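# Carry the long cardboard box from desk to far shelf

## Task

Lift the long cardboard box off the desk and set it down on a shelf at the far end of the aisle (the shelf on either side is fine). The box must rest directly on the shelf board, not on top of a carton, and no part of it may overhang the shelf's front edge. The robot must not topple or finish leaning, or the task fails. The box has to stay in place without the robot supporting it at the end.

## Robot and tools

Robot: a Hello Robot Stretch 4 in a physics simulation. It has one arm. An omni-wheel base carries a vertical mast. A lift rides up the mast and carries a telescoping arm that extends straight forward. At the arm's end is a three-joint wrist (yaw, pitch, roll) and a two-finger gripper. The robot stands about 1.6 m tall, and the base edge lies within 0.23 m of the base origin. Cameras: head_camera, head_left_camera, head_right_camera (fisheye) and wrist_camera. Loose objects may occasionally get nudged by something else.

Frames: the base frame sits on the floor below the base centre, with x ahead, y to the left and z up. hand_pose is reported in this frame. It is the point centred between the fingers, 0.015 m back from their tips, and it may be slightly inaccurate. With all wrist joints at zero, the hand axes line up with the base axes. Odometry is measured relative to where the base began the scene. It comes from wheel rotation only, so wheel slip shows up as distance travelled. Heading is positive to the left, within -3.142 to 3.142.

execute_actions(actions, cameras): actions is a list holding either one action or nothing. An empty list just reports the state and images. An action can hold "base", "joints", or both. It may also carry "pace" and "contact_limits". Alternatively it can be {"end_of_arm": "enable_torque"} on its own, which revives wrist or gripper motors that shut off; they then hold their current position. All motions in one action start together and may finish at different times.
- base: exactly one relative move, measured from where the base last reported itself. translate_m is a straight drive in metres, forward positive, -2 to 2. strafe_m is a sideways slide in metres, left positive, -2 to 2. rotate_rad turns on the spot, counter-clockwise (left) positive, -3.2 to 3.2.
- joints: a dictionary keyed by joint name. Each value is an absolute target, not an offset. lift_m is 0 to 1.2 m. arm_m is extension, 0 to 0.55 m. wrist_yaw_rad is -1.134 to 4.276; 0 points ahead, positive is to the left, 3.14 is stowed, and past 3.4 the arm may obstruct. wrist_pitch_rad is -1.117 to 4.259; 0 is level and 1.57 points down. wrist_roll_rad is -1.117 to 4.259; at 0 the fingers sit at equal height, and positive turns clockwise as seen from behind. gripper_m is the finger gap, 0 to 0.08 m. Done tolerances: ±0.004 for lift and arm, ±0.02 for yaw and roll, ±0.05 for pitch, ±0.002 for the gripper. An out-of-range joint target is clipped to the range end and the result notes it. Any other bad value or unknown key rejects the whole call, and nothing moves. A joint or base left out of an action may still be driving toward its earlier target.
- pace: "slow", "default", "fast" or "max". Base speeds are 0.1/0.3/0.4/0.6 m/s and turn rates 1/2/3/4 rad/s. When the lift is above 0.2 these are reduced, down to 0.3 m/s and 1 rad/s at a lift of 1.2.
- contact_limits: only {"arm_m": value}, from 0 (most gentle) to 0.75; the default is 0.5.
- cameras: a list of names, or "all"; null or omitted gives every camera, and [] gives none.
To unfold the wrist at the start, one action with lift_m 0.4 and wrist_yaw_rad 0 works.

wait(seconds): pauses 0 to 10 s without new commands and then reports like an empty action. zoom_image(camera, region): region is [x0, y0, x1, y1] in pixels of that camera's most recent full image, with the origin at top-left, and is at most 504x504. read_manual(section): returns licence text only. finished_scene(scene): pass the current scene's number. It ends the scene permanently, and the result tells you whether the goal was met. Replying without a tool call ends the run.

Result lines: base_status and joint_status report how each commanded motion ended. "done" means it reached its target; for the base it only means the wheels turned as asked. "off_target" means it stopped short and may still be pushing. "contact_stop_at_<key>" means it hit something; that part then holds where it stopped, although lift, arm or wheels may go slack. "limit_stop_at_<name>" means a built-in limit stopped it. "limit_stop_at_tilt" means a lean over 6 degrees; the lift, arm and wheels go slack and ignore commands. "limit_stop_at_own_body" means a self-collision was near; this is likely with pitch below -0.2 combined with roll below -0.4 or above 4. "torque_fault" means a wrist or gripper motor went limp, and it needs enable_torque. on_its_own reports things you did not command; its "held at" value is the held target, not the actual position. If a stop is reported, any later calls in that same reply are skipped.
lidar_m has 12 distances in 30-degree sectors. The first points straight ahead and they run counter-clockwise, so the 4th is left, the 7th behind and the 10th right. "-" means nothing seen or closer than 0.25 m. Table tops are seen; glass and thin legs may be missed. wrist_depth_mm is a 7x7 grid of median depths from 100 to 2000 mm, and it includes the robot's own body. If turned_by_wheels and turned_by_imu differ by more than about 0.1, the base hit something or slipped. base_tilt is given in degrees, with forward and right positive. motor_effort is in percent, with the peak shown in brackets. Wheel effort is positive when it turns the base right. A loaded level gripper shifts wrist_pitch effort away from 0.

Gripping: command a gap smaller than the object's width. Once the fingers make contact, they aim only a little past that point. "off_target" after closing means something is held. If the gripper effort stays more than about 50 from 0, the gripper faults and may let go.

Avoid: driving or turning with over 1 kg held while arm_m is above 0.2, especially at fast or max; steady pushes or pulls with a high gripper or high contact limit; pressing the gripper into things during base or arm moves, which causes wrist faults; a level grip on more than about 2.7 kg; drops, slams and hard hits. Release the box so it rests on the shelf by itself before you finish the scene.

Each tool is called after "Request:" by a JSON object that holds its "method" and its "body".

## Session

Request:
{"method": "execute_actions", "body": {"actions": []}}

Scene clock: 0.00 s.
base_odometry: x=+0.000 y=+0.000 heading=+0.000 (m, m, rad; odometry frame)
turned_by_wheels: +0.000 (rad since the last result)
turned_by_imu: +0.000 (rad since the last result)
base_tilt: forward=+0.3 right=-1.1 (deg)
lidar_m: 0.97 1.04 1.54 2.59 1.52 1.14 1.11 1.41 1.11 1.08 1.16 1.74
base_status: not commanded
joint_positions: lift_m=+0.155 arm_m=+0.002 wrist_yaw_rad=+3.061 wrist_pitch_rad=+0.006 wrist_roll_rad=-0.002 gripper_m=+0.040
joint_status: not commanded
motor_effort: lift_m=+21 arm_m=+0 wrist_yaw_rad=+1 wrist_pitch_rad=-7 wrist_roll_rad=+0 gripper_m=+0 wheel_0=+0 wheel_1=+0 wheel_2=+0 (%)
hand_pose: x=-0.0323 y=+0.1043 z=+0.3317 quat_wxyz=(+0.040, -0.003, -0.001, +0.999) (m; base frame)
wrist_depth_mm: - 145 - 1255 1205 - - / - 138 - 1229 1205 - 1618 / - 131 215 1229 1182 - 1499 / 113 144 285 1255 1182 - 1921 / 809 - - 1229 1205 - 1499 / 1255 1336 1308 1229 163 1205 1182 / 854 917 101 917 147 - 854
pictures: head_camera, head_left_camera, head_right_camera, wrist_camera
Images, in order (width x height): head_camera 420x560, head_left_camera 420x672, head_right_camera 420x672, wrist_camera 616x392.

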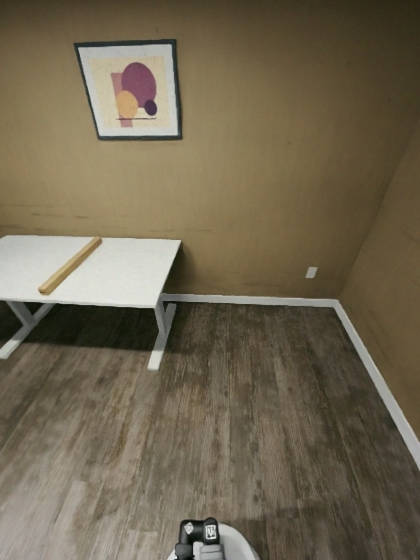

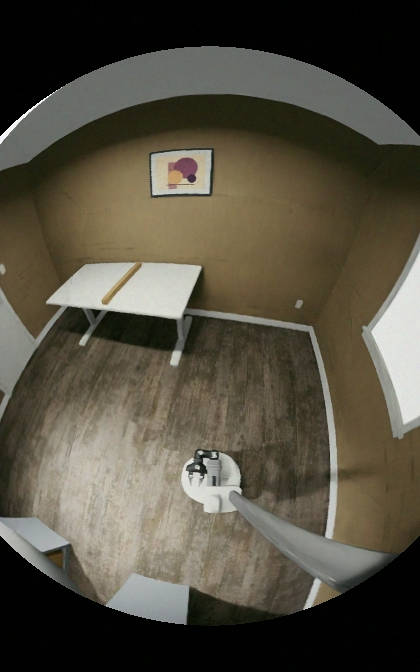

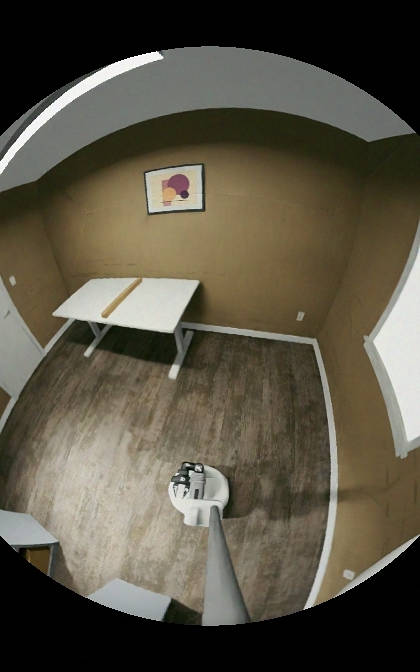

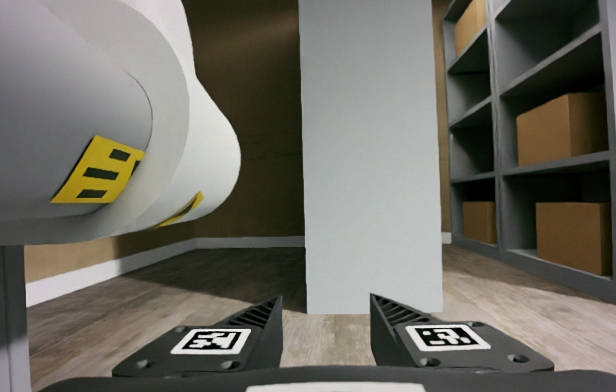

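Request:
{"method": "execute_actions", "body": {"actions": [{"base": {"rotate_rad": -0.15}, "joints": {"gripper_m": 0.08}, "pace": "fast"}], "cameras": []}}

Request:
{"method": "execute_actions", "body": {"actions": [{"base": {"strafe_m": 1.13}, "joints": {"lift_m": 0.4, "wrist_yaw_rad": 0}, "pace": "max"}], "cameras": ["head_camera"]}}

Scene clock: 2.37 s.
base_odometry: x=+0.000 y=+0.000 heading=-0.150 (m, m, rad; odometry frame)
turned_by_wheels: -0.150 (rad since the last result)
turned_by_imu: -0.148 (rad since the last result)
base_tilt: forward=+0.4 right=-0.9 (deg)
lidar_m: 1.51 0.97 1.34 2.60 1.65 1.15 1.11 1.58 1.15 1.06 1.07 1.46
base_status: done
joint_positions: lift_m=+0.155 arm_m=+0.002 wrist_yaw_rad=+3.061 wrist_pitch_rad=+0.006 wrist_roll_rad=-0.002 gripper_m=+0.080
joint_status: all done
motor_effort: lift_m=+21(21) arm_m=+0(1) wrist_yaw_rad=+1(0) wrist_pitch_rad=-7(7) wrist_roll_rad=-1(1) gripper_m=+1(3) wheel_0=+1(1) wheel_1=+0(5) wheel_2=+0(7) (%)
hand_pose: x=-0.0323 y=+0.1043 z=+0.3317 quat_wxyz=(+0.040, -0.003, -0.001, +0.999) (m; base frame)
wrist_depth_mm: - 145 - 1255 - - 1336 / - 138 - 1255 - - 1336 / - 131 216 1255 - 1708 1308 / 113 144 285 1255 - - 1336 / 931 - - 1255 1808 1756 1308 / 1281 1336 1182 1229 1138 1205 1160 / 917 - 134 904 831 109 -
pictures: none
No camera images: the call's "cameras" was empty. Leave "cameras" out to get every camera's image.

Scene clock: 5.63 s.
base_odometry: x=+0.169 y=+1.117 heading=-0.150 (m, m, rad; odometry frame)
turned_by_wheels: +0.000 (rad since the last result)
turned_by_imu: +0.000 (rad since the last result)
base_tilt: forward=+0.3 right=-1.1 (deg)
lidar_m: 0.88 0.95 1.53 1.45 1.54 1.21 1.14 1.33 1.62 2.20 2.29 0.95
base_status: done
joint_positions: lift_m=+0.400 arm_m=+0.002 wrist_yaw_rad=+0.000 wrist_pitch_rad=+0.006 wrist_roll_rad=-0.002 gripper_m=+0.080
joint_status: all done
motor_effort: lift_m=+21(31) arm_m=+0(0) wrist_yaw_rad=-1(7) wrist_pitch_rad=-9(9) wrist_roll_rad=-1(0) gripper_m=+1(3) wheel_0=+1(13) wheel_1=+1(14) wheel_2=+1(2) (%)
hand_pose: x=+0.3853 y=-0.0874 z=+0.5769 quat_wxyz=(+1.000, -0.001, +0.003, +0.000) (m; base frame)
wrist_depth_mm: 1499 1499 1464 1464 1464 1464 1464 / 1464 1464 1464 1499 1464 1499 1464 / 1499 1499 1464 1464 1464 1499 1464 / 1042 1098 1499 1464 1464 1464 1499 / 1430 1464 1464 1464 1464 1464 1464 / 1464 1499 1464 1464 1464 1008 1430 / 1464 - 134 1430 1336 110 -
pictures: head_camera
Images, in order (width x height): head_camera 420x560.

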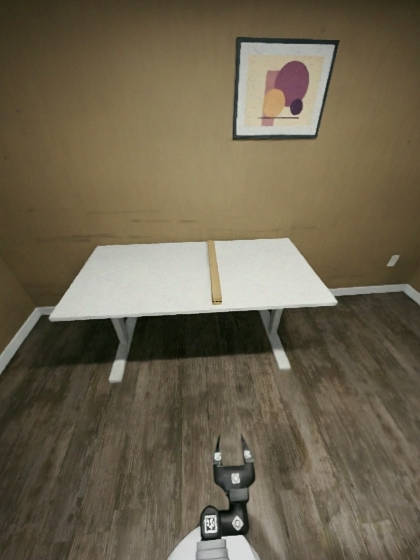

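Request:
{"method": "execute_actions", "body": {"actions": [{"base": {"translate_m": 0.5}, "joints": {"lift_m": 0.9, "wrist_pitch_rad": 1.57}, "pace": "fast"}], "cameras": ["head_camera"]}}

Request:
{"method": "execute_actions", "body": {"actions": [{"base": {"translate_m": 0.25}, "joints": {"arm_m": 0.385}, "pace": "fast"}], "cameras": ["head_camera", "wrist_camera"]}}

Scene clock: 8.70 s.
base_odometry: x=+0.663 y=+1.043 heading=-0.150 (m, m, rad; odometry frame)
turned_by_wheels: +0.000 (rad since the last result)
turned_by_imu: -0.002 (rad since the last result)
base_tilt: forward=+0.2 right=-1.1 (deg)
lidar_m: 0.40 0.42 0.60 1.47 1.54 2.08 1.64 1.79 2.35 2.20 0.62 0.43
base_status: done
joint_positions: lift_m=+0.900 arm_m=+0.002 wrist_yaw_rad=+0.000 wrist_pitch_rad=+1.570 wrist_roll_rad=-0.002 gripper_m=+0.080
joint_status: all done
motor_effort: lift_m=+24(24) arm_m=+0(0) wrist_yaw_rad=+1(2) wrist_pitch_rad=-1(5) wrist_roll_rad=+0(2) gripper_m=+1(1) wheel_0=+0(5) wheel_1=+1(6) wheel_2=+0(12) (%)
hand_pose: x=+0.1728 y=-0.0874 z=+0.8652 quat_wxyz=(+0.707, -0.001, +0.707, +0.001) (m; base frame)
wrist_depth_mm: 1042 1025 1025 1008 991 976 976 / 1042 1025 1025 1008 1008 991 976 / 1025 1025 1025 1008 991 976 976 / 1025 1025 1008 991 976 991 976 / 1025 1008 809 788 991 976 976 / 1025 1008 798 788 809 976 976 / 1025 - 134 778 976 110 -
pictures: head_camera
Images, in order (width x height): head_camera 420x560.

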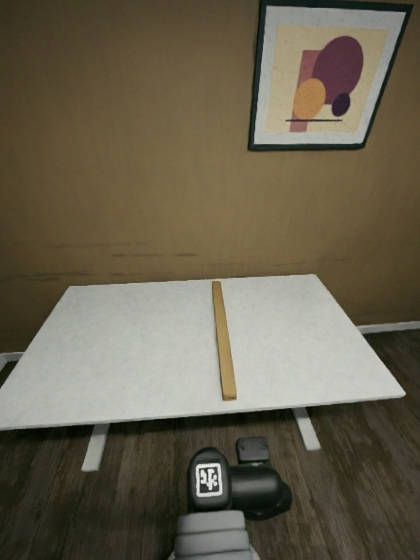

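Scene clock: 10.83 s.
base_odometry: x=+0.910 y=+1.005 heading=-0.150 (m, m, rad; odometry frame)
turned_by_wheels: +0.000 (rad since the last result)
turned_by_imu: -0.001 (rad since the last result)
base_tilt: forward=+0.3 right=-1.2 (deg)
lidar_m: 0.25 0.25 0.26 0.66 1.53 2.11 1.89 2.02 2.35 0.73 0.25 0.25
base_status: done
joint_positions: lift_m=+0.900 arm_m=+0.384 wrist_yaw_rad=+0.000 wrist_pitch_rad=+1.570 wrist_roll_rad=-0.002 gripper_m=+0.080
joint_status: all done
motor_effort: lift_m=+24(24) arm_m=+8(11) wrist_yaw_rad=-1(1) wrist_pitch_rad=+1(0) wrist_roll_rad=+1(1) gripper_m=+2(2) wheel_0=-2(4) wheel_1=-1(6) wheel_2=+1(12) (%)
hand_pose: x=+0.5548 y=-0.0874 z=+0.8652 quat_wxyz=(+0.707, -0.001, +0.707, +0.001) (m; base frame)
wrist_depth_mm: 304 301 298 247 293 290 289 / 303 300 298 246 293 290 289 / 303 298 297 247 293 290 289 / 303 298 297 245 293 290 287 / 301 300 296 244 291 289 286 / 303 298 294 244 244 287 287 / 301 - 134 244 243 109 -
pictures: head_camera, wrist_camera
Images, in order (width x height): head_camera 420x560, wrist_camera 616x392.

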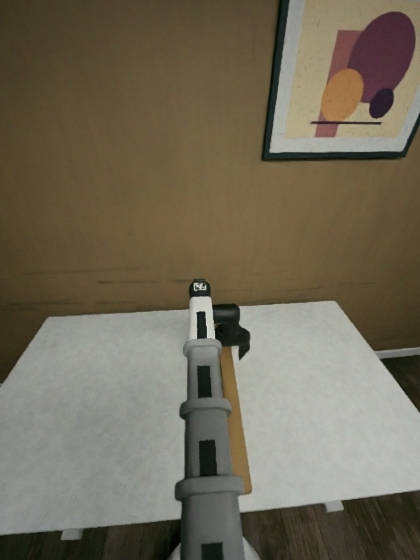

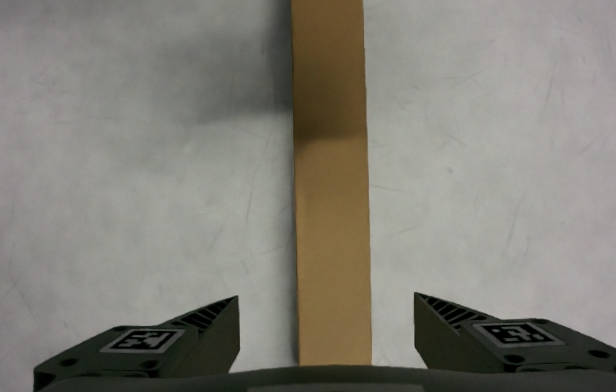

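Request:
{"method": "execute_actions", "body": {"actions": [{"base": {"strafe_m": -0.006}, "joints": {"arm_m": 0.37, "lift_m": 0.782}}], "cameras": ["wrist_camera"]}}

Scene clock: 12.73 s.
base_odometry: x=+0.909 y=+1.000 heading=-0.150 (m, m, rad; odometry frame)
turned_by_wheels: +0.000 (rad since the last result)
turned_by_imu: +0.000 (rad since the last result)
base_tilt: forward=+0.2 right=-0.8 (deg)
lidar_m: 0.25 0.25 0.25 0.65 1.56 2.10 1.89 2.03 2.34 0.73 0.26 0.25
base_status: done
joint_positions: lift_m=+0.782 arm_m=+0.371 wrist_yaw_rad=+0.000 wrist_pitch_rad=+1.570 wrist_roll_rad=-0.002 gripper_m=+0.080
joint_status: all done
motor_effort: lift_m=+16(22) arm_m=-7(6) wrist_yaw_rad=+0(0) wrist_pitch_rad=+0(0) wrist_roll_rad=+1(1) gripper_m=+0(0) wheel_0=+1(6) wheel_1=+1(6) wheel_2=+0(0) (%)
hand_pose: x=+0.5424 y=-0.0874 z=+0.7479 quat_wxyz=(+0.707, -0.001, +0.707, +0.001) (m; base frame)
wrist_depth_mm: 183 182 180 129 177 176 174 / 183 182 180 129 177 175 174 / 183 181 180 128 176 175 174 / 183 181 179 128 176 175 174 / 182 181 179 128 128 175 174 / 182 180 165 128 127 174 173 / 182 - 134 127 127 109 -
pictures: wrist_camera
Images, in order (width x height): wrist_camera 616x392.

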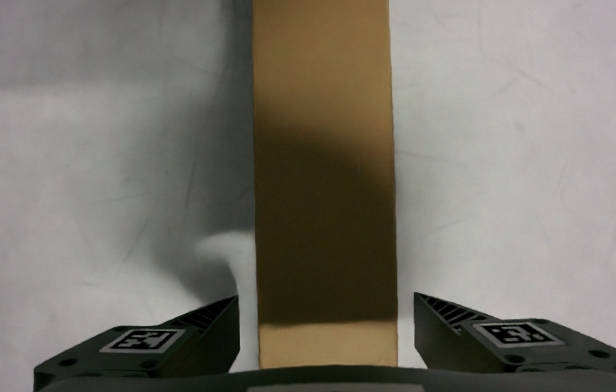

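Request:
{"method": "execute_actions", "body": {"actions": [{"joints": {"gripper_m": 0.03}}], "cameras": []}}

Request:
{"method": "execute_actions", "body": {"actions": [{"joints": {"lift_m": 0.83}}], "cameras": ["head_camera", "wrist_camera"]}}

Scene clock: 14.00 s.
base_odometry: x=+0.909 y=+1.000 heading=-0.150 (m, m, rad; odometry frame)
turned_by_wheels: +0.000 (rad since the last result)
turned_by_imu: +0.000 (rad since the last result)
base_tilt: forward=+0.2 right=-1.0 (deg)
lidar_m: 0.25 0.25 0.25 0.69 1.56 2.14 1.88 2.05 2.34 0.74 0.25 0.25
base_status: not commanded
joint_positions: lift_m=+0.782 arm_m=+0.371 wrist_yaw_rad=+0.000 wrist_pitch_rad=+1.570 wrist_roll_rad=-0.002 gripper_m=+0.049
joint_status: gripper_m off_target (ended at +0.049, target +0.030)
on_its_own: gripper_m is held at +0.043, not at your +0.030, by its contact guard: the fingers met something
motor_effort: lift_m=+15(16) arm_m=-8(8) wrist_yaw_rad=+2(0) wrist_pitch_rad=+0(1) wrist_roll_rad=+1(0) gripper_m=-39(41) wheel_0=+1(1) wheel_1=+1(1) wheel_2=+0(0) (%)
hand_pose: x=+0.5424 y=-0.0874 z=+0.7479 quat_wxyz=(+0.707, -0.001, +0.707, +0.001) (m; base frame)
wrist_depth_mm: 183 182 180 129 176 176 174 / 183 182 180 129 176 175 175 / 183 181 180 128 176 175 174 / 182 181 179 128 176 175 173 / 182 181 179 128 175 175 173 / 182 180 179 128 127 174 174 / 181 181 107 127 127 - -
pictures: none
No camera images: the call's "cameras" was empty. Leave "cameras" out to get every camera's image.

Scene clock: 15.07 s.
base_odometry: x=+0.909 y=+1.000 heading=-0.150 (m, m, rad; odometry frame)
turned_by_wheels: +0.000 (rad since the last result)
turned_by_imu: +0.000 (rad since the last result)
base_tilt: forward=+0.2 right=-1.0 (deg)
lidar_m: 0.25 0.25 0.25 0.69 1.54 2.15 1.87 2.03 2.33 0.76 0.26 0.25
base_status: not commanded
joint_positions: lift_m=+0.830 arm_m=+0.371 wrist_yaw_rad=+0.000 wrist_pitch_rad=+1.570 wrist_roll_rad=-0.002 gripper_m=+0.049
joint_status: all done
on_its_own: gripper_m is held at +0.043, not at your +0.030, by its contact guard: the fingers met something
motor_effort: lift_m=+24(25) arm_m=-8(8) wrist_yaw_rad=+0(1) wrist_pitch_rad=+0(2) wrist_roll_rad=+0(1) gripper_m=-41(42) wheel_0=+1(1) wheel_1=+1(1) wheel_2=+0(0) (%)
hand_pose: x=+0.5424 y=-0.0874 z=+0.7952 quat_wxyz=(+0.707, -0.001, +0.707, +0.001) (m; base frame)
wrist_depth_mm: 231 229 228 129 223 222 221 / 231 229 227 129 223 221 220 / 231 229 227 128 222 221 220 / 231 229 228 128 222 221 220 / 230 228 227 128 221 221 220 / 230 229 226 128 127 219 219 / 231 229 107 128 127 - -
pictures: head_camera, wrist_camera
Images, in order (width x height): head_camera 420x560, wrist_camera 616x392.

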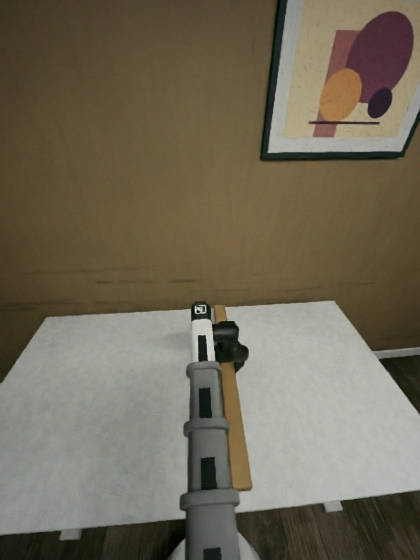

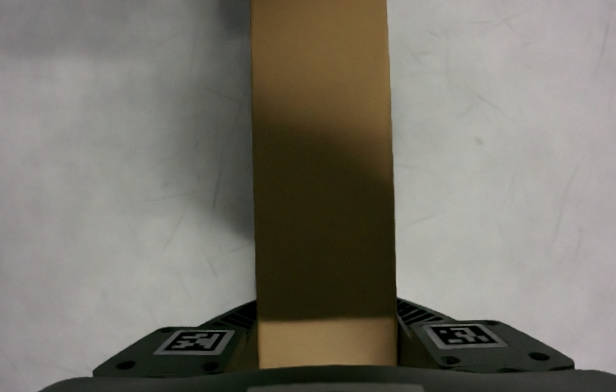

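Request:
{"method": "execute_actions", "body": {"actions": [{"base": {"translate_m": -0.75}, "joints": {"arm_m": 0.17, "wrist_yaw_rad": 3.14, "wrist_roll_rad": 3.14}, "pace": "fast"}], "cameras": ["head_camera"]}}

Request:
{"method": "execute_actions", "body": {"actions": [{"base": {"strafe_m": -0.37}, "joints": {"arm_m": 0.005, "lift_m": 0.5}, "pace": "fast"}], "cameras": []}}

Request:
{"method": "execute_actions", "body": {"actions": [{"base": {"rotate_rad": 3.18}}]}}

Scene clock: 19.37 s.
base_odometry: x=+0.168 y=+1.111 heading=-0.150 (m, m, rad; odometry frame)
turned_by_wheels: +0.000 (rad since the last result)
turned_by_imu: +0.002 (rad since the last result)
base_tilt: forward=+0.5 right=-0.9 (deg)
lidar_m: 0.49 0.26 1.53 1.45 1.55 1.20 1.13 1.32 1.63 2.20 2.27 0.95
base_status: done
joint_positions: lift_m=+0.830 arm_m=+0.171 wrist_yaw_rad=+3.140 wrist_pitch_rad=+1.570 wrist_roll_rad=+3.139 gripper_m=+0.049
joint_status: all done
on_its_own: gripper_m is held at +0.043, not at your +0.030, by its contact guard: the fingers met something
motor_effort: lift_m=+24(24) arm_m=-7(5) wrist_yaw_rad=+1(7) wrist_pitch_rad=+2(1) wrist_roll_rad=+2(4) gripper_m=-39(40) wheel_0=+0(7) wheel_1=-1(8) wheel_2=-1(12) (%)
hand_pose: x=+0.3421 y=+0.0874 z=+0.7952 quat_wxyz=(+0.707, +0.000, +0.708, +0.000) (m; base frame)
wrist_depth_mm: 960 946 946 129 917 917 904 / 960 946 946 129 917 917 904 / 960 946 931 128 931 931 917 / 946 960 931 128 931 917 917 / 946 946 931 128 917 917 917 / 960 960 931 128 127 904 904 / 960 946 107 128 126 - -
pictures: head_camera
Images, in order (width x height): head_camera 420x560.

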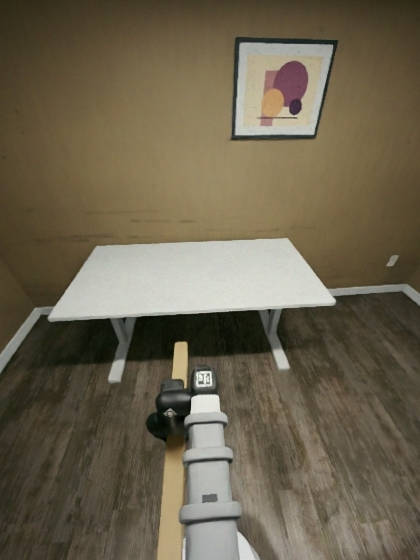

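Scene clock: 21.60 s.
base_odometry: x=+0.112 y=+0.746 heading=-0.150 (m, m, rad; odometry frame)
turned_by_wheels: +0.000 (rad since the last result)
turned_by_imu: -0.001 (rad since the last result)
base_tilt: forward=+0.3 right=-1.0 (deg)
lidar_m: 0.28 0.29 1.30 1.81 1.91 1.18 1.19 1.16 1.93 1.82 1.89 0.95
base_status: done
joint_positions: lift_m=+0.500 arm_m=+0.006 wrist_yaw_rad=+3.140 wrist_pitch_rad=+1.570 wrist_roll_rad=+3.140 gripper_m=+0.049
joint_status: all done
on_its_own: gripper_m is held at +0.043, not at your +0.030, by its contact guard: the fingers met something
motor_effort: lift_m=+16(24) arm_m=-7(10) wrist_yaw_rad=+0(1) wrist_pitch_rad=+0(1) wrist_roll_rad=+1(2) gripper_m=-42(39) wheel_0=-2(8) wheel_1=+1(12) wheel_2=+0(0) (%)
hand_pose: x=+0.1773 y=+0.0874 z=+0.4658 quat_wxyz=(+0.707, +0.000, +0.707, +0.000) (m; base frame)
wrist_depth_mm: 627 615 621 129 603 603 603 / 627 621 621 129 609 603 597 / 627 627 621 129 609 597 597 / 621 621 615 128 430 597 597 / 627 621 615 128 397 397 591 / 627 621 615 128 127 392 597 / 627 621 107 127 127 - -
pictures: none
No camera images: the call's "cameras" was empty. Leave "cameras" out to get every camera's image.

Scene clock: 24.47 s.
base_odometry: x=+0.112 y=+0.746 heading=+3.030 (m, m, rad; odometry frame)
turned_by_wheels: +3.180 (rad since the last result)
turned_by_imu: +3.139 (rad since the last result)
base_tilt: forward=+0.6 right=-1.1 (deg)
lidar_m: 0.29 0.28 1.90 1.81 1.90 0.94 0.90 0.97 1.43 1.82 1.98 1.18
base_status: done
joint_positions: lift_m=+0.500 arm_m=+0.006 wrist_yaw_rad=+3.140 wrist_pitch_rad=+1.570 wrist_roll_rad=+3.140 gripper_m=+0.049
joint_status: not commanded
on_its_own: gripper_m is held at +0.043, not at your +0.030, by its contact guard: the fingers met something
motor_effort: lift_m=+16(16) arm_m=-7(8) wrist_yaw_rad=+1(0) wrist_pitch_rad=+0(1) wrist_roll_rad=+1(0) gripper_m=-41(38) wheel_0=+0(3) wheel_1=-1(4) wheel_2=+0(6) (%)
hand_pose: x=+0.1773 y=+0.0874 z=+0.4658 quat_wxyz=(+0.707, +0.000, +0.707, +0.000) (m; base frame)
wrist_depth_mm: 627 615 621 129 609 603 603 / 627 621 615 129 603 603 597 / 627 627 615 128 603 603 597 / 627 621 621 128 433 603 597 / 627 621 621 128 397 397 597 / 627 621 615 128 127 394 597 / 627 621 107 128 127 - -
pictures: head_camera, head_left_camera, head_right_camera, wrist_camera
Images, in order (width x height): head_camera 420x560, head_left_camera 420x672, head_right_camera 420x672, wrist_camera 616x392.

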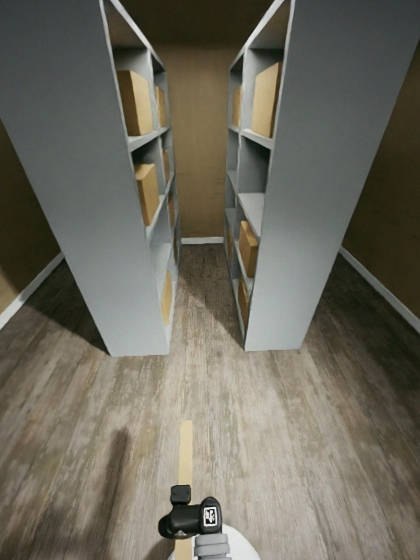

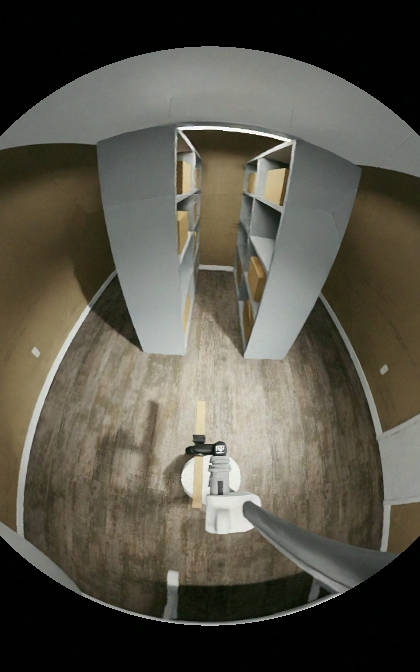

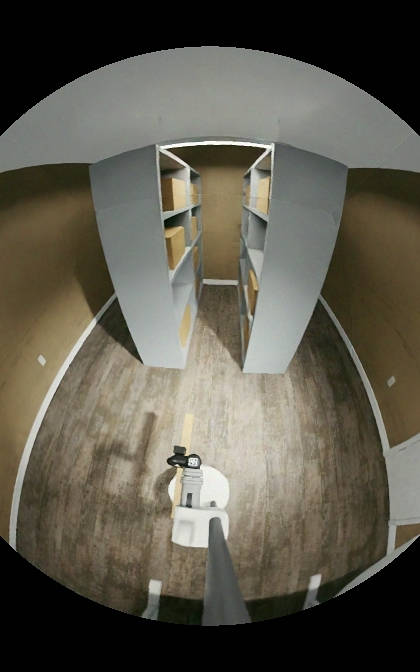

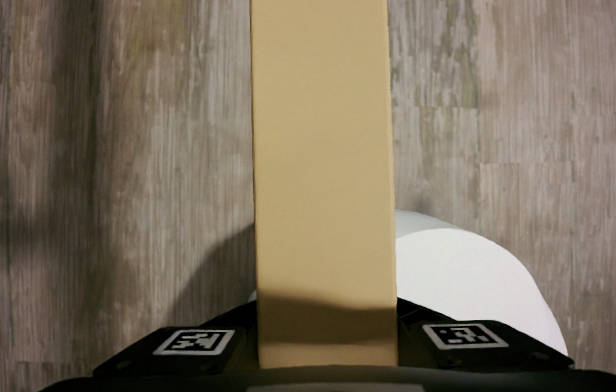

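Request:
{"method": "zoom_image", "body": {"camera": "head_camera", "region": [110, 30, 300, 360]}}

Request:
{"method": "execute_actions", "body": {"actions": [{"base": {"translate_m": 0.9}, "pace": "fast"}]}}

Region (110, 30, 300, 360) of head_camera's 420x560 image, scaled by 1.527, with more detail than that image has; it fills the left 290 columns of this view, and the rest is white.

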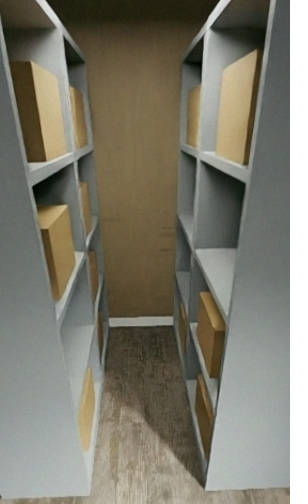

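Scene clock: 28.37 s.
base_odometry: x=-0.782 y=+0.846 heading=+3.030 (m, m, rad; odometry frame)
turned_by_wheels: +0.000 (rad since the last result)
turned_by_imu: -0.003 (rad since the last result)
base_tilt: forward=+0.4 right=-1.4 (deg)
lidar_m: 0.29 0.32 0.34 1.81 1.91 2.66 1.86 1.94 2.00 1.87 0.39 0.44
base_status: done
joint_positions: lift_m=+0.500 arm_m=+0.006 wrist_yaw_rad=+3.140 wrist_pitch_rad=+1.570 wrist_roll_rad=+3.140 gripper_m=+0.049
joint_status: not commanded
on_its_own: gripper_m is held at +0.043, not at your +0.030, by its contact guard: the fingers met something
motor_effort: lift_m=+16(16) arm_m=-7(8) wrist_yaw_rad=+1(1) wrist_pitch_rad=+0(1) wrist_roll_rad=+0(1) gripper_m=-40(38) wheel_0=-1(6) wheel_1=+0(8) wheel_2=+1(12) (%)
hand_pose: x=+0.1772 y=+0.0874 z=+0.4658 quat_wxyz=(+0.707, +0.000, +0.707, +0.000) (m; base frame)
wrist_depth_mm: 544 544 609 129 609 603 597 / 554 544 609 128 603 603 603 / 250 415 603 128 597 603 597 / 621 615 615 128 433 603 597 / 621 621 621 128 394 397 603 / 627 621 615 128 127 392 597 / 627 621 107 128 127 - -
pictures: head_camera, head_left_camera, head_right_camera, wrist_camera
Images, in order (width x height): head_camera 420x560, head_left_camera 420x672, head_right_camera 420x672, wrist_camera 616x392.

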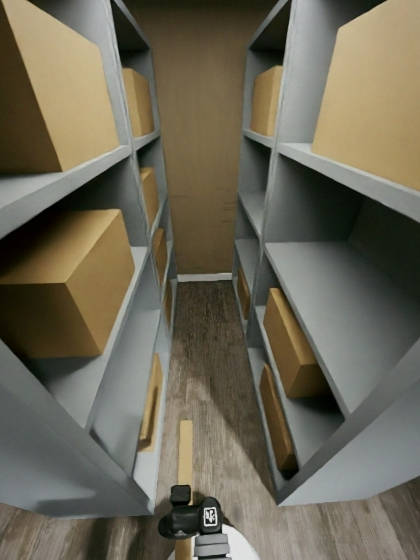

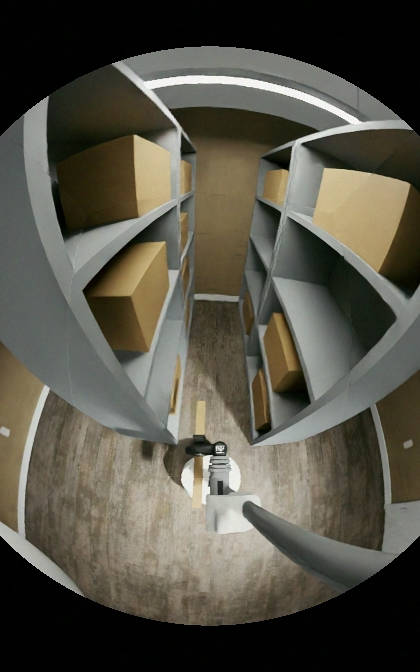

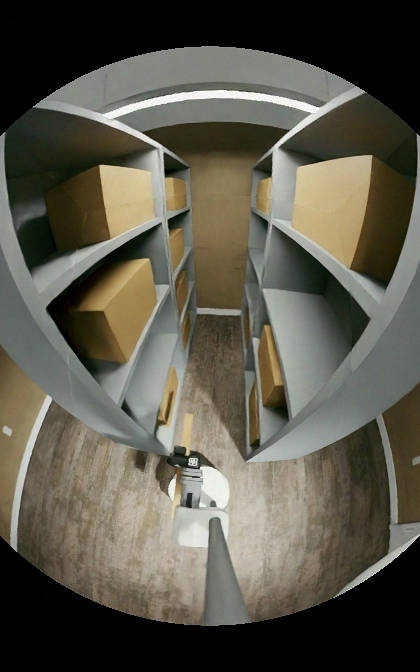

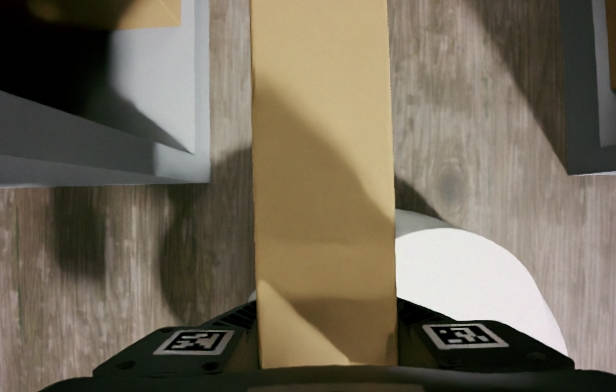

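Request:
{"method": "execute_actions", "body": {"actions": [{"base": {"translate_m": -0.35}, "joints": {"arm_m": 0.14}, "pace": "fast"}], "cameras": []}}

Request:
{"method": "execute_actions", "body": {"actions": [{"base": {"rotate_rad": -1.61}, "joints": {"wrist_roll_rad": 1.57}}], "cameras": ["head_left_camera", "wrist_camera"]}}

Scene clock: 34.50 s.
base_odometry: x=-0.434 y=+0.807 heading=+3.030 (m, m, rad; odometry frame)
turned_by_wheels: +0.000 (rad since the last result)
turned_by_imu: +0.001 (rad since the last result)
base_tilt: forward=+0.2 right=-1.0 (deg)
lidar_m: 0.42 0.63 0.86 1.82 1.92 2.34 1.48 1.56 1.93 1.88 0.82 0.66
base_status: done
joint_positions: lift_m=+0.500 arm_m=+0.139 wrist_yaw_rad=+3.140 wrist_pitch_rad=+1.570 wrist_roll_rad=+3.140 gripper_m=+0.049
joint_status: all done
on_its_own: gripper_m is held at +0.043, not at your +0.030, by its contact guard: the fingers met something
motor_effort: lift_m=+16(16) arm_m=+8(7) wrist_yaw_rad=+0(3) wrist_pitch_rad=+0(0) wrist_roll_rad=+1(1) gripper_m=-39(38) wheel_0=+0(6) wheel_1=+0(6) wheel_2=+1(11) (%)
hand_pose: x=+0.3095 y=+0.0874 z=+0.4658 quat_wxyz=(+0.707, +0.000, +0.707, +0.000) (m; base frame)
wrist_depth_mm: 512 525 609 129 603 603 603 / 627 621 621 129 603 609 597 / 627 621 615 128 609 597 597 / 627 627 615 128 603 609 597 / 627 615 615 128 603 597 603 / 627 621 615 128 127 597 591 / 627 627 107 128 126 - -
pictures: none
No camera images: the call's "cameras" was empty. Leave "cameras" out to get every camera's image.

Scene clock: 36.57 s.
base_odometry: x=-0.434 y=+0.807 heading=+1.420 (m, m, rad; odometry frame)
turned_by_wheels: -1.610 (rad since the last result)
turned_by_imu: -1.589 (rad since the last result)
base_tilt: forward=+0.3 right=-1.1 (deg)
lidar_m: 0.28 0.33 0.40 1.17 0.64 0.81 1.82 1.91 2.40 1.46 1.54 0.26
base_status: done
joint_positions: lift_m=+0.500 arm_m=+0.139 wrist_yaw_rad=+3.140 wrist_pitch_rad=+1.570 wrist_roll_rad=+1.571 gripper_m=+0.049
joint_status: all done
on_its_own: gripper_m is held at +0.043, not at your +0.030, by its contact guard: the fingers met something
motor_effort: lift_m=+16(16) arm_m=+8(8) wrist_yaw_rad=+2(2) wrist_pitch_rad=+0(0) wrist_roll_rad=-1(5) gripper_m=-42(41) wheel_0=+0(5) wheel_1=+1(6) wheel_2=-1(6) (%)
hand_pose: x=+0.3096 y=+0.0874 z=+0.4658 quat_wxyz=(+0.500, -0.499, +0.501, +0.500) (m; base frame)
wrist_depth_mm: 634 627 621 129 609 609 591 / 640 621 615 129 603 603 597 / 627 621 621 128 603 603 591 / 413 413 585 128 603 603 597 / 413 410 415 128 603 597 591 / 413 407 404 128 127 597 591 / 410 410 107 128 127 - -
pictures: head_left_camera, wrist_camera
Images, in order (width x height): head_left_camera 420x672, wrist_camera 616x392.

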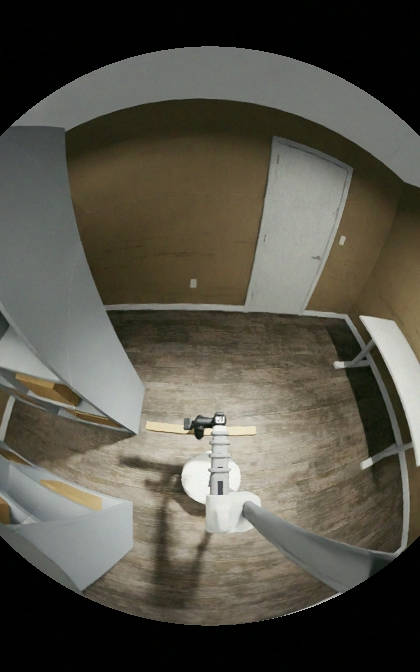

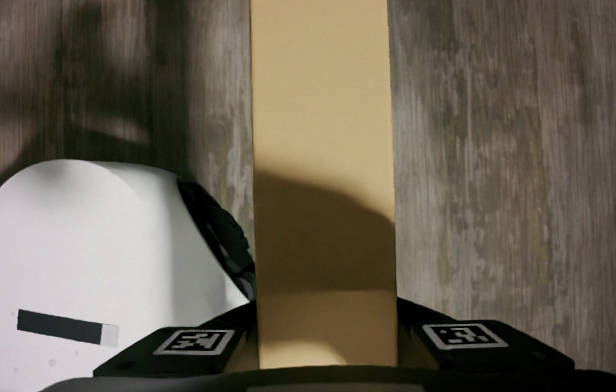

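Request:
{"method": "execute_actions", "body": {"actions": [{"base": {"strafe_m": 0.1}, "joints": {"arm_m": 0.005}, "pace": "fast"}], "cameras": []}}

Request:
{"method": "execute_actions", "body": {"actions": [{"base": {"strafe_m": 0.3}, "pace": "fast"}], "cameras": ["head_camera", "head_left_camera", "wrist_camera"]}}

Scene clock: 38.20 s.
base_odometry: x=-0.533 y=+0.822 heading=+1.420 (m, m, rad; odometry frame)
turned_by_wheels: +0.000 (rad since the last result)
turned_by_imu: +0.000 (rad since the last result)
base_tilt: forward=+0.3 right=-1.2 (deg)
lidar_m: 1.86 0.72 0.25 1.16 0.55 0.69 1.80 1.92 2.48 1.58 0.27 1.94
base_status: done
joint_positions: lift_m=+0.500 arm_m=+0.006 wrist_yaw_rad=+3.140 wrist_pitch_rad=+1.570 wrist_roll_rad=+1.570 gripper_m=+0.049
joint_status: all done
on_its_own: gripper_m is held at +0.043, not at your +0.030, by its contact guard: the fingers met something
motor_effort: lift_m=+16(16) arm_m=-8(8) wrist_yaw_rad=-1(2) wrist_pitch_rad=+0(1) wrist_roll_rad=-1(0) gripper_m=-40(38) wheel_0=+1(12) wheel_1=+0(8) wheel_2=+0(1) (%)
hand_pose: x=+0.1772 y=+0.0874 z=+0.4658 quat_wxyz=(+0.500, -0.499, +0.501, +0.500) (m; base frame)
wrist_depth_mm: 634 627 627 129 603 597 597 / 634 627 621 129 609 609 597 / 634 627 621 128 603 597 591 / 634 413 407 128 603 603 591 / 418 407 404 128 603 597 591 / 413 410 404 128 127 597 591 / 413 407 107 128 127 - -
pictures: none
No camera images: the call's "cameras" was empty. Leave "cameras" out to get every camera's image.

Scene clock: 40.17 s.
base_odometry: x=-0.830 y=+0.867 heading=+1.420 (m, m, rad; odometry frame)
turned_by_wheels: +0.000 (rad since the last result)
turned_by_imu: +0.000 (rad since the last result)
base_tilt: forward=+0.4 right=-1.2 (deg)
lidar_m: 1.85 0.36 0.25 1.10 0.41 0.34 0.75 1.94 2.55 1.85 0.25 1.99
base_status: done
joint_positions: lift_m=+0.500 arm_m=+0.006 wrist_yaw_rad=+3.140 wrist_pitch_rad=+1.570 wrist_roll_rad=+1.570 gripper_m=+0.049
joint_status: not commanded
on_its_own: gripper_m is held at +0.043, not at your +0.030, by its contact guard: the fingers met something
motor_effort: lift_m=+16(16) arm_m=-8(8) wrist_yaw_rad=+0(1) wrist_pitch_rad=+0(0) wrist_roll_rad=+0(1) gripper_m=-41(41) wheel_0=+1(10) wheel_1=-1(10) wheel_2=+0(0) (%)
hand_pose: x=+0.1772 y=+0.0874 z=+0.4658 quat_wxyz=(+0.500, -0.499, +0.501, +0.500) (m; base frame)
wrist_depth_mm: 627 627 615 129 466 424 208 / 621 627 615 129 535 300 242 / 615 621 621 128 469 496 544 / 627 410 404 128 609 603 597 / 418 407 404 128 603 597 591 / 413 410 404 128 127 597 597 / 413 407 107 128 127 - -
pictures: head_camera, head_left_camera, wrist_camera
Images, in order (width x height): head_camera 420x560, head_left_camera 420x672, wrist_camera 616x392.

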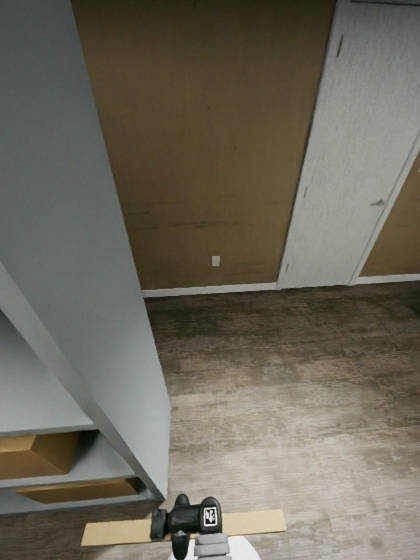

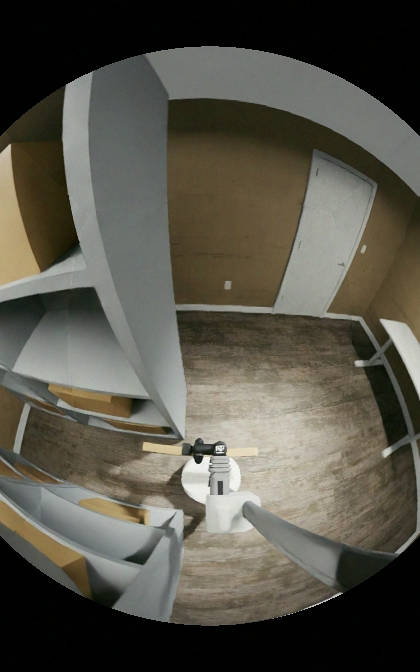

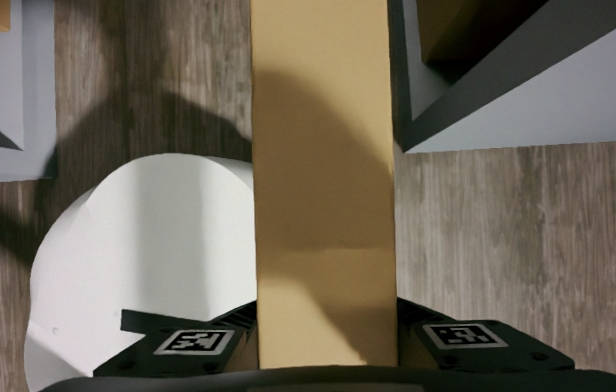

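Request:
{"method": "execute_actions", "body": {"actions": [{"base": {"strafe_m": 0.65}, "pace": "fast"}], "cameras": ["head_camera", "wrist_camera"]}}

Scene clock: 44.47 s.
base_odometry: x=-1.472 y=+0.964 heading=+1.420 (m, m, rad; odometry frame)
turned_by_wheels: +0.000 (rad since the last result)
turned_by_imu: +0.000 (rad since the last result)
base_tilt: forward=+0.2 right=-1.2 (deg)
lidar_m: 0.26 0.28 0.25 1.05 0.41 0.30 0.27 0.30 0.42 2.51 0.26 0.26
base_status: done
joint_positions: lift_m=+0.500 arm_m=+0.006 wrist_yaw_rad=+3.140 wrist_pitch_rad=+1.570 wrist_roll_rad=+1.570 gripper_m=+0.049
joint_status: not commanded
on_its_own: gripper_m is held at +0.043, not at your +0.030, by its contact guard: the fingers met something
motor_effort: lift_m=+16(16) arm_m=-7(7) wrist_yaw_rad=+1(1) wrist_pitch_rad=+1(1) wrist_roll_rad=-3(1) gripper_m=-41(39) wheel_0=+2(9) wheel_1=+0(13) wheel_2=+0(0) (%)
hand_pose: x=+0.1772 y=+0.0874 z=+0.4658 quat_wxyz=(+0.500, -0.499, +0.501, +0.500) (m; base frame)
wrist_depth_mm: 634 627 615 129 530 530 525 / 627 627 615 129 535 525 525 / 627 621 615 128 530 530 525 / 591 410 404 128 525 525 469 / 418 407 402 128 480 330 263 / 413 407 402 128 127 307 262 / 413 410 107 128 127 - -
pictures: head_camera, wrist_camera
Images, in order (width x height): head_camera 420x560, wrist_camera 616x392.

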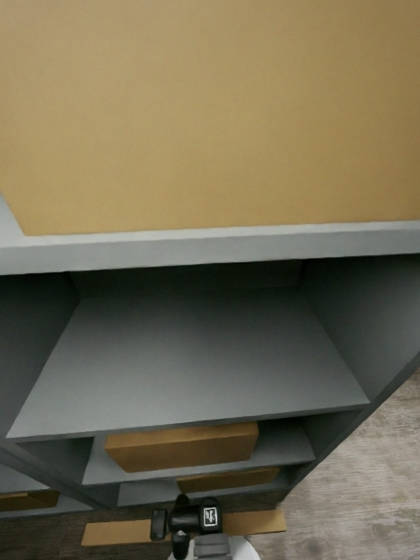

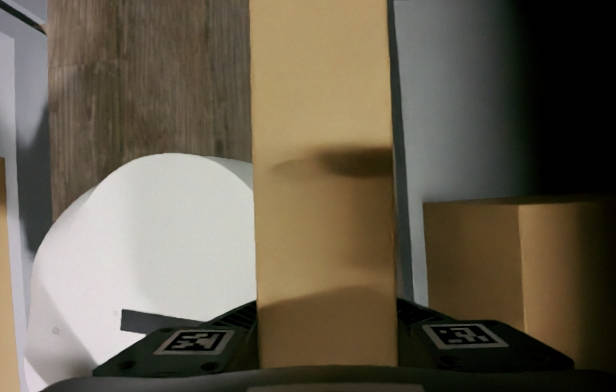

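Request:
{"method": "execute_actions", "body": {"actions": [{"base": {"rotate_rad": 0.017}}], "cameras": []}}

Request:
{"method": "execute_actions", "body": {"actions": [{"base": {"strafe_m": 0.8}, "joints": {"lift_m": 0.62}, "pace": "fast"}], "cameras": ["head_camera", "head_left_camera", "wrist_camera"]}}

Scene clock: 46.03 s.
base_odometry: x=-1.472 y=+0.964 heading=+1.437 (m, m, rad; odometry frame)
turned_by_wheels: +0.017 (rad since the last result)
turned_by_imu: +0.017 (rad since the last result)
base_tilt: forward=+0.3 right=-1.1 (deg)
lidar_m: 0.26 0.29 0.25 1.17 0.41 0.28 0.25 0.29 0.43 2.51 0.26 0.26
base_status: done
joint_positions: lift_m=+0.500 arm_m=+0.006 wrist_yaw_rad=+3.140 wrist_pitch_rad=+1.570 wrist_roll_rad=+1.570 gripper_m=+0.049
joint_status: not commanded
on_its_own: gripper_m is held at +0.043, not at your +0.030, by its contact guard: the fingers met something
motor_effort: lift_m=+16(16) arm_m=-7(7) wrist_yaw_rad=+1(0) wrist_pitch_rad=+0(0) wrist_roll_rad=+0(1) gripper_m=-41(40) wheel_0=+0(0) wheel_1=+0(1) wheel_2=+0(3) (%)
hand_pose: x=+0.1772 y=+0.0874 z=+0.4658 quat_wxyz=(+0.500, -0.499, +0.501, +0.500) (m; base frame)
wrist_depth_mm: 627 627 621 129 535 530 517 / 627 627 621 128 530 530 525 / 621 627 621 129 530 530 521 / 591 407 407 128 535 530 521 / 415 407 404 128 484 332 263 / 415 407 402 128 127 310 264 / 413 407 107 128 127 - -
pictures: none
No camera images: the call's "cameras" was empty. Leave "cameras" out to get every camera's image.

Scene clock: 49.17 s.
base_odometry: x=-2.265 y=+1.071 heading=+1.437 (m, m, rad; odometry frame)
turned_by_wheels: +0.000 (rad since the last result)
turned_by_imu: +0.001 (rad since the last result)
base_tilt: forward=+0.4 right=-1.1 (deg)
lidar_m: 0.25 0.26 0.25 0.58 0.40 0.30 0.28 0.28 0.44 1.19 0.25 0.25
base_status: done
joint_positions: lift_m=+0.620 arm_m=+0.006 wrist_yaw_rad=+3.140 wrist_pitch_rad=+1.570 wrist_roll_rad=+1.570 gripper_m=+0.049
joint_status: all done
on_its_own: gripper_m is held at +0.043, not at your +0.030, by its contact guard: the fingers met something
motor_effort: lift_m=+24(25) arm_m=-8(8) wrist_yaw_rad=+0(0) wrist_pitch_rad=+1(0) wrist_roll_rad=-2(0) gripper_m=-39(40) wheel_0=+0(11) wheel_1=+0(12) wheel_2=+0(1) (%)
hand_pose: x=+0.1773 y=+0.0874 z=+0.5852 quat_wxyz=(+0.500, -0.499, +0.501, +0.500) (m; base frame)
wrist_depth_mm: 683 750 741 129 433 382 199 / 676 750 741 129 449 382 198 / 676 759 741 129 462 382 198 / 654 732 525 128 473 382 198 / 647 525 521 128 477 379 198 / 634 525 521 128 127 379 200 / 627 530 107 128 126 - -
pictures: head_camera, head_left_camera, wrist_camera
Images, in order (width x height): head_camera 420x560, head_left_camera 420x672, wrist_camera 616x392.

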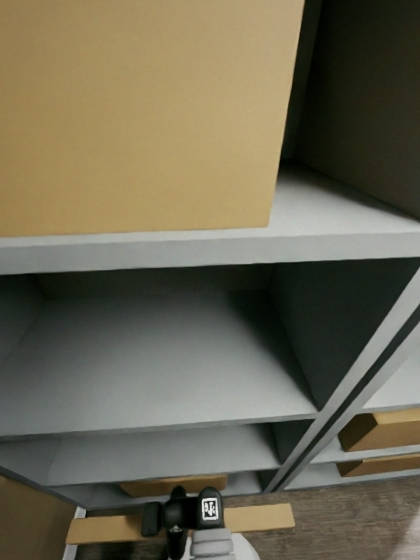

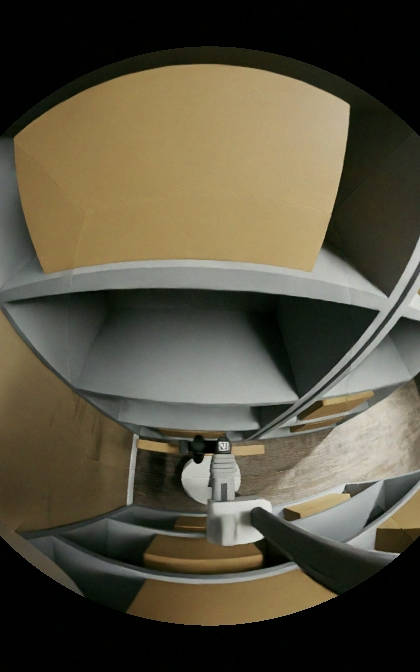

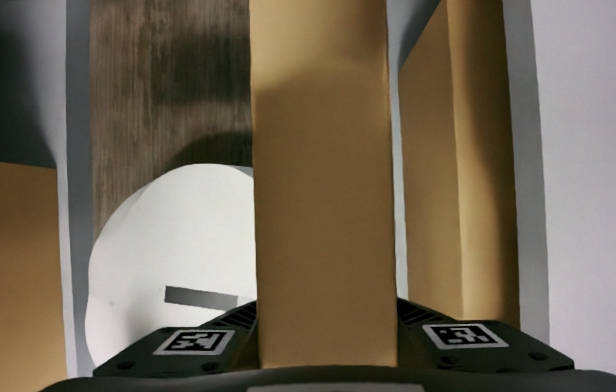

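Request:
{"method": "zoom_image", "body": {"camera": "head_camera", "region": [0, 400, 420, 560]}}

Region (0, 400, 420, 560) of head_camera's 420x560 image, scaled by 1.200, with more detail than that image has; it fills the top 192 rows of this view, and the rest is white.

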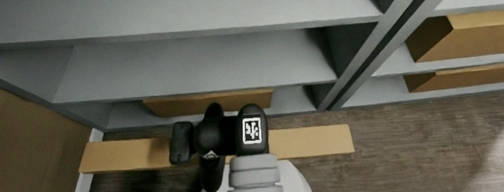

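Request:
{"method": "execute_actions", "body": {"actions": [{"base": {"strafe_m": 0.12}, "joints": {"wrist_yaw_rad": 2.7, "wrist_roll_rad": 1.13}}], "cameras": ["head_camera"]}}

Scene clock: 51.97 s.
base_odometry: x=-2.384 y=+1.087 heading=+1.437 (m, m, rad; odometry frame)
turned_by_wheels: +0.000 (rad since the last result)
turned_by_imu: +0.000 (rad since the last result)
base_tilt: forward=+0.3 right=-1.1 (deg)
lidar_m: 0.25 0.25 0.25 0.43 0.41 0.30 0.27 0.29 0.43 1.19 0.26 0.25
base_status: done
joint_positions: lift_m=+0.620 arm_m=+0.006 wrist_yaw_rad=+2.700 wrist_pitch_rad=+1.570 wrist_roll_rad=+1.131 gripper_m=+0.049
joint_status: all done
on_its_own: gripper_m is held at +0.043, not at your +0.030, by its contact guard: the fingers met something
motor_effort: lift_m=+24(24) arm_m=-8(8) wrist_yaw_rad=-1(3) wrist_pitch_rad=-1(1) wrist_roll_rad=-1(1) gripper_m=-42(41) wheel_0=+0(9) wheel_1=+0(9) wheel_2=+0(1) (%)
hand_pose: x=+0.2145 y=+0.0791 z=+0.5852 quat_wxyz=(+0.500, -0.500, +0.500, +0.500) (m; base frame)
wrist_depth_mm: 668 715 707 129 585 200 199 / 691 750 732 129 384 200 199 / 691 750 741 128 382 200 198 / 691 525 525 128 384 199 198 / 647 530 521 128 382 198 198 / 627 525 521 128 127 198 197 / 634 525 107 127 126 - -
pictures: head_camera
Images, in order (width x height): head_camera 420x560.

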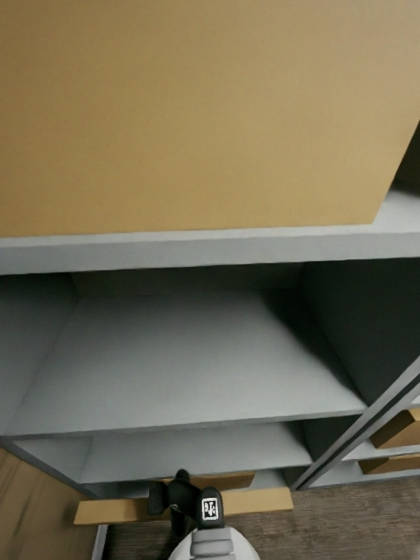

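Request:
{"method": "execute_actions", "body": {"actions": [{"joints": {"arm_m": 0.19, "wrist_yaw_rad": 2.2, "wrist_roll_rad": 0.63}, "contact_limits": {"arm_m": 0.25}}], "cameras": ["head_camera", "wrist_camera"]}}

Scene clock: 54.13 s.
base_odometry: x=-2.384 y=+1.087 heading=+1.437 (m, m, rad; odometry frame)
turned_by_wheels: +0.000 (rad since the last result)
turned_by_imu: +0.000 (rad since the last result)
base_tilt: forward=+0.3 right=-0.8 (deg)
lidar_m: 0.25 0.27 0.39 0.46 0.40 0.30 0.28 0.28 0.43 1.16 0.37 0.28
base_status: not commanded
joint_positions: lift_m=+0.620 arm_m=+0.189 wrist_yaw_rad=+2.200 wrist_pitch_rad=+1.570 wrist_roll_rad=+0.631 gripper_m=+0.049
joint_status: all done
on_its_own: gripper_m is held at +0.043, not at your +0.030, by its contact guard: the fingers met something
motor_effort: lift_m=+24(24) arm_m=+8(8) wrist_yaw_rad=+1(7) wrist_pitch_rad=-1(2) wrist_roll_rad=-1(4) gripper_m=-41(41) wheel_0=+0(0) wheel_1=-1(0) wheel_2=+0(0) (%)
contact_limits: arm_m 0.25
hand_pose: x=+0.4301 y=+0.0516 z=+0.5852 quat_wxyz=(+0.500, -0.499, +0.500, +0.500) (m; base frame)
wrist_depth_mm: 732 208 206 129 201 199 197 / 759 207 205 129 200 198 198 / 750 206 204 128 200 198 196 / 535 206 205 128 200 198 196 / 530 206 204 128 198 198 196 / 530 206 203 128 127 197 195 / 525 368 107 128 126 - -
pictures: head_camera, wrist_camera
Images, in order (width x height): head_camera 420x560, wrist_camera 616x392.

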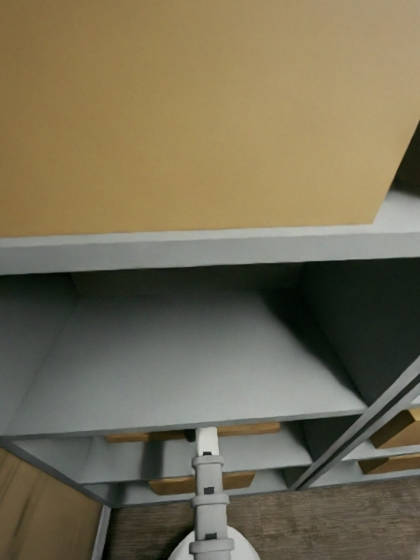

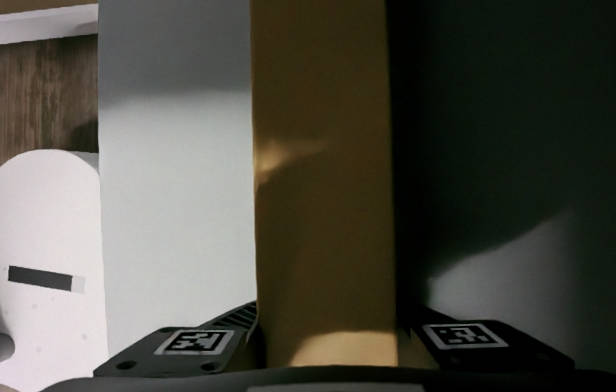

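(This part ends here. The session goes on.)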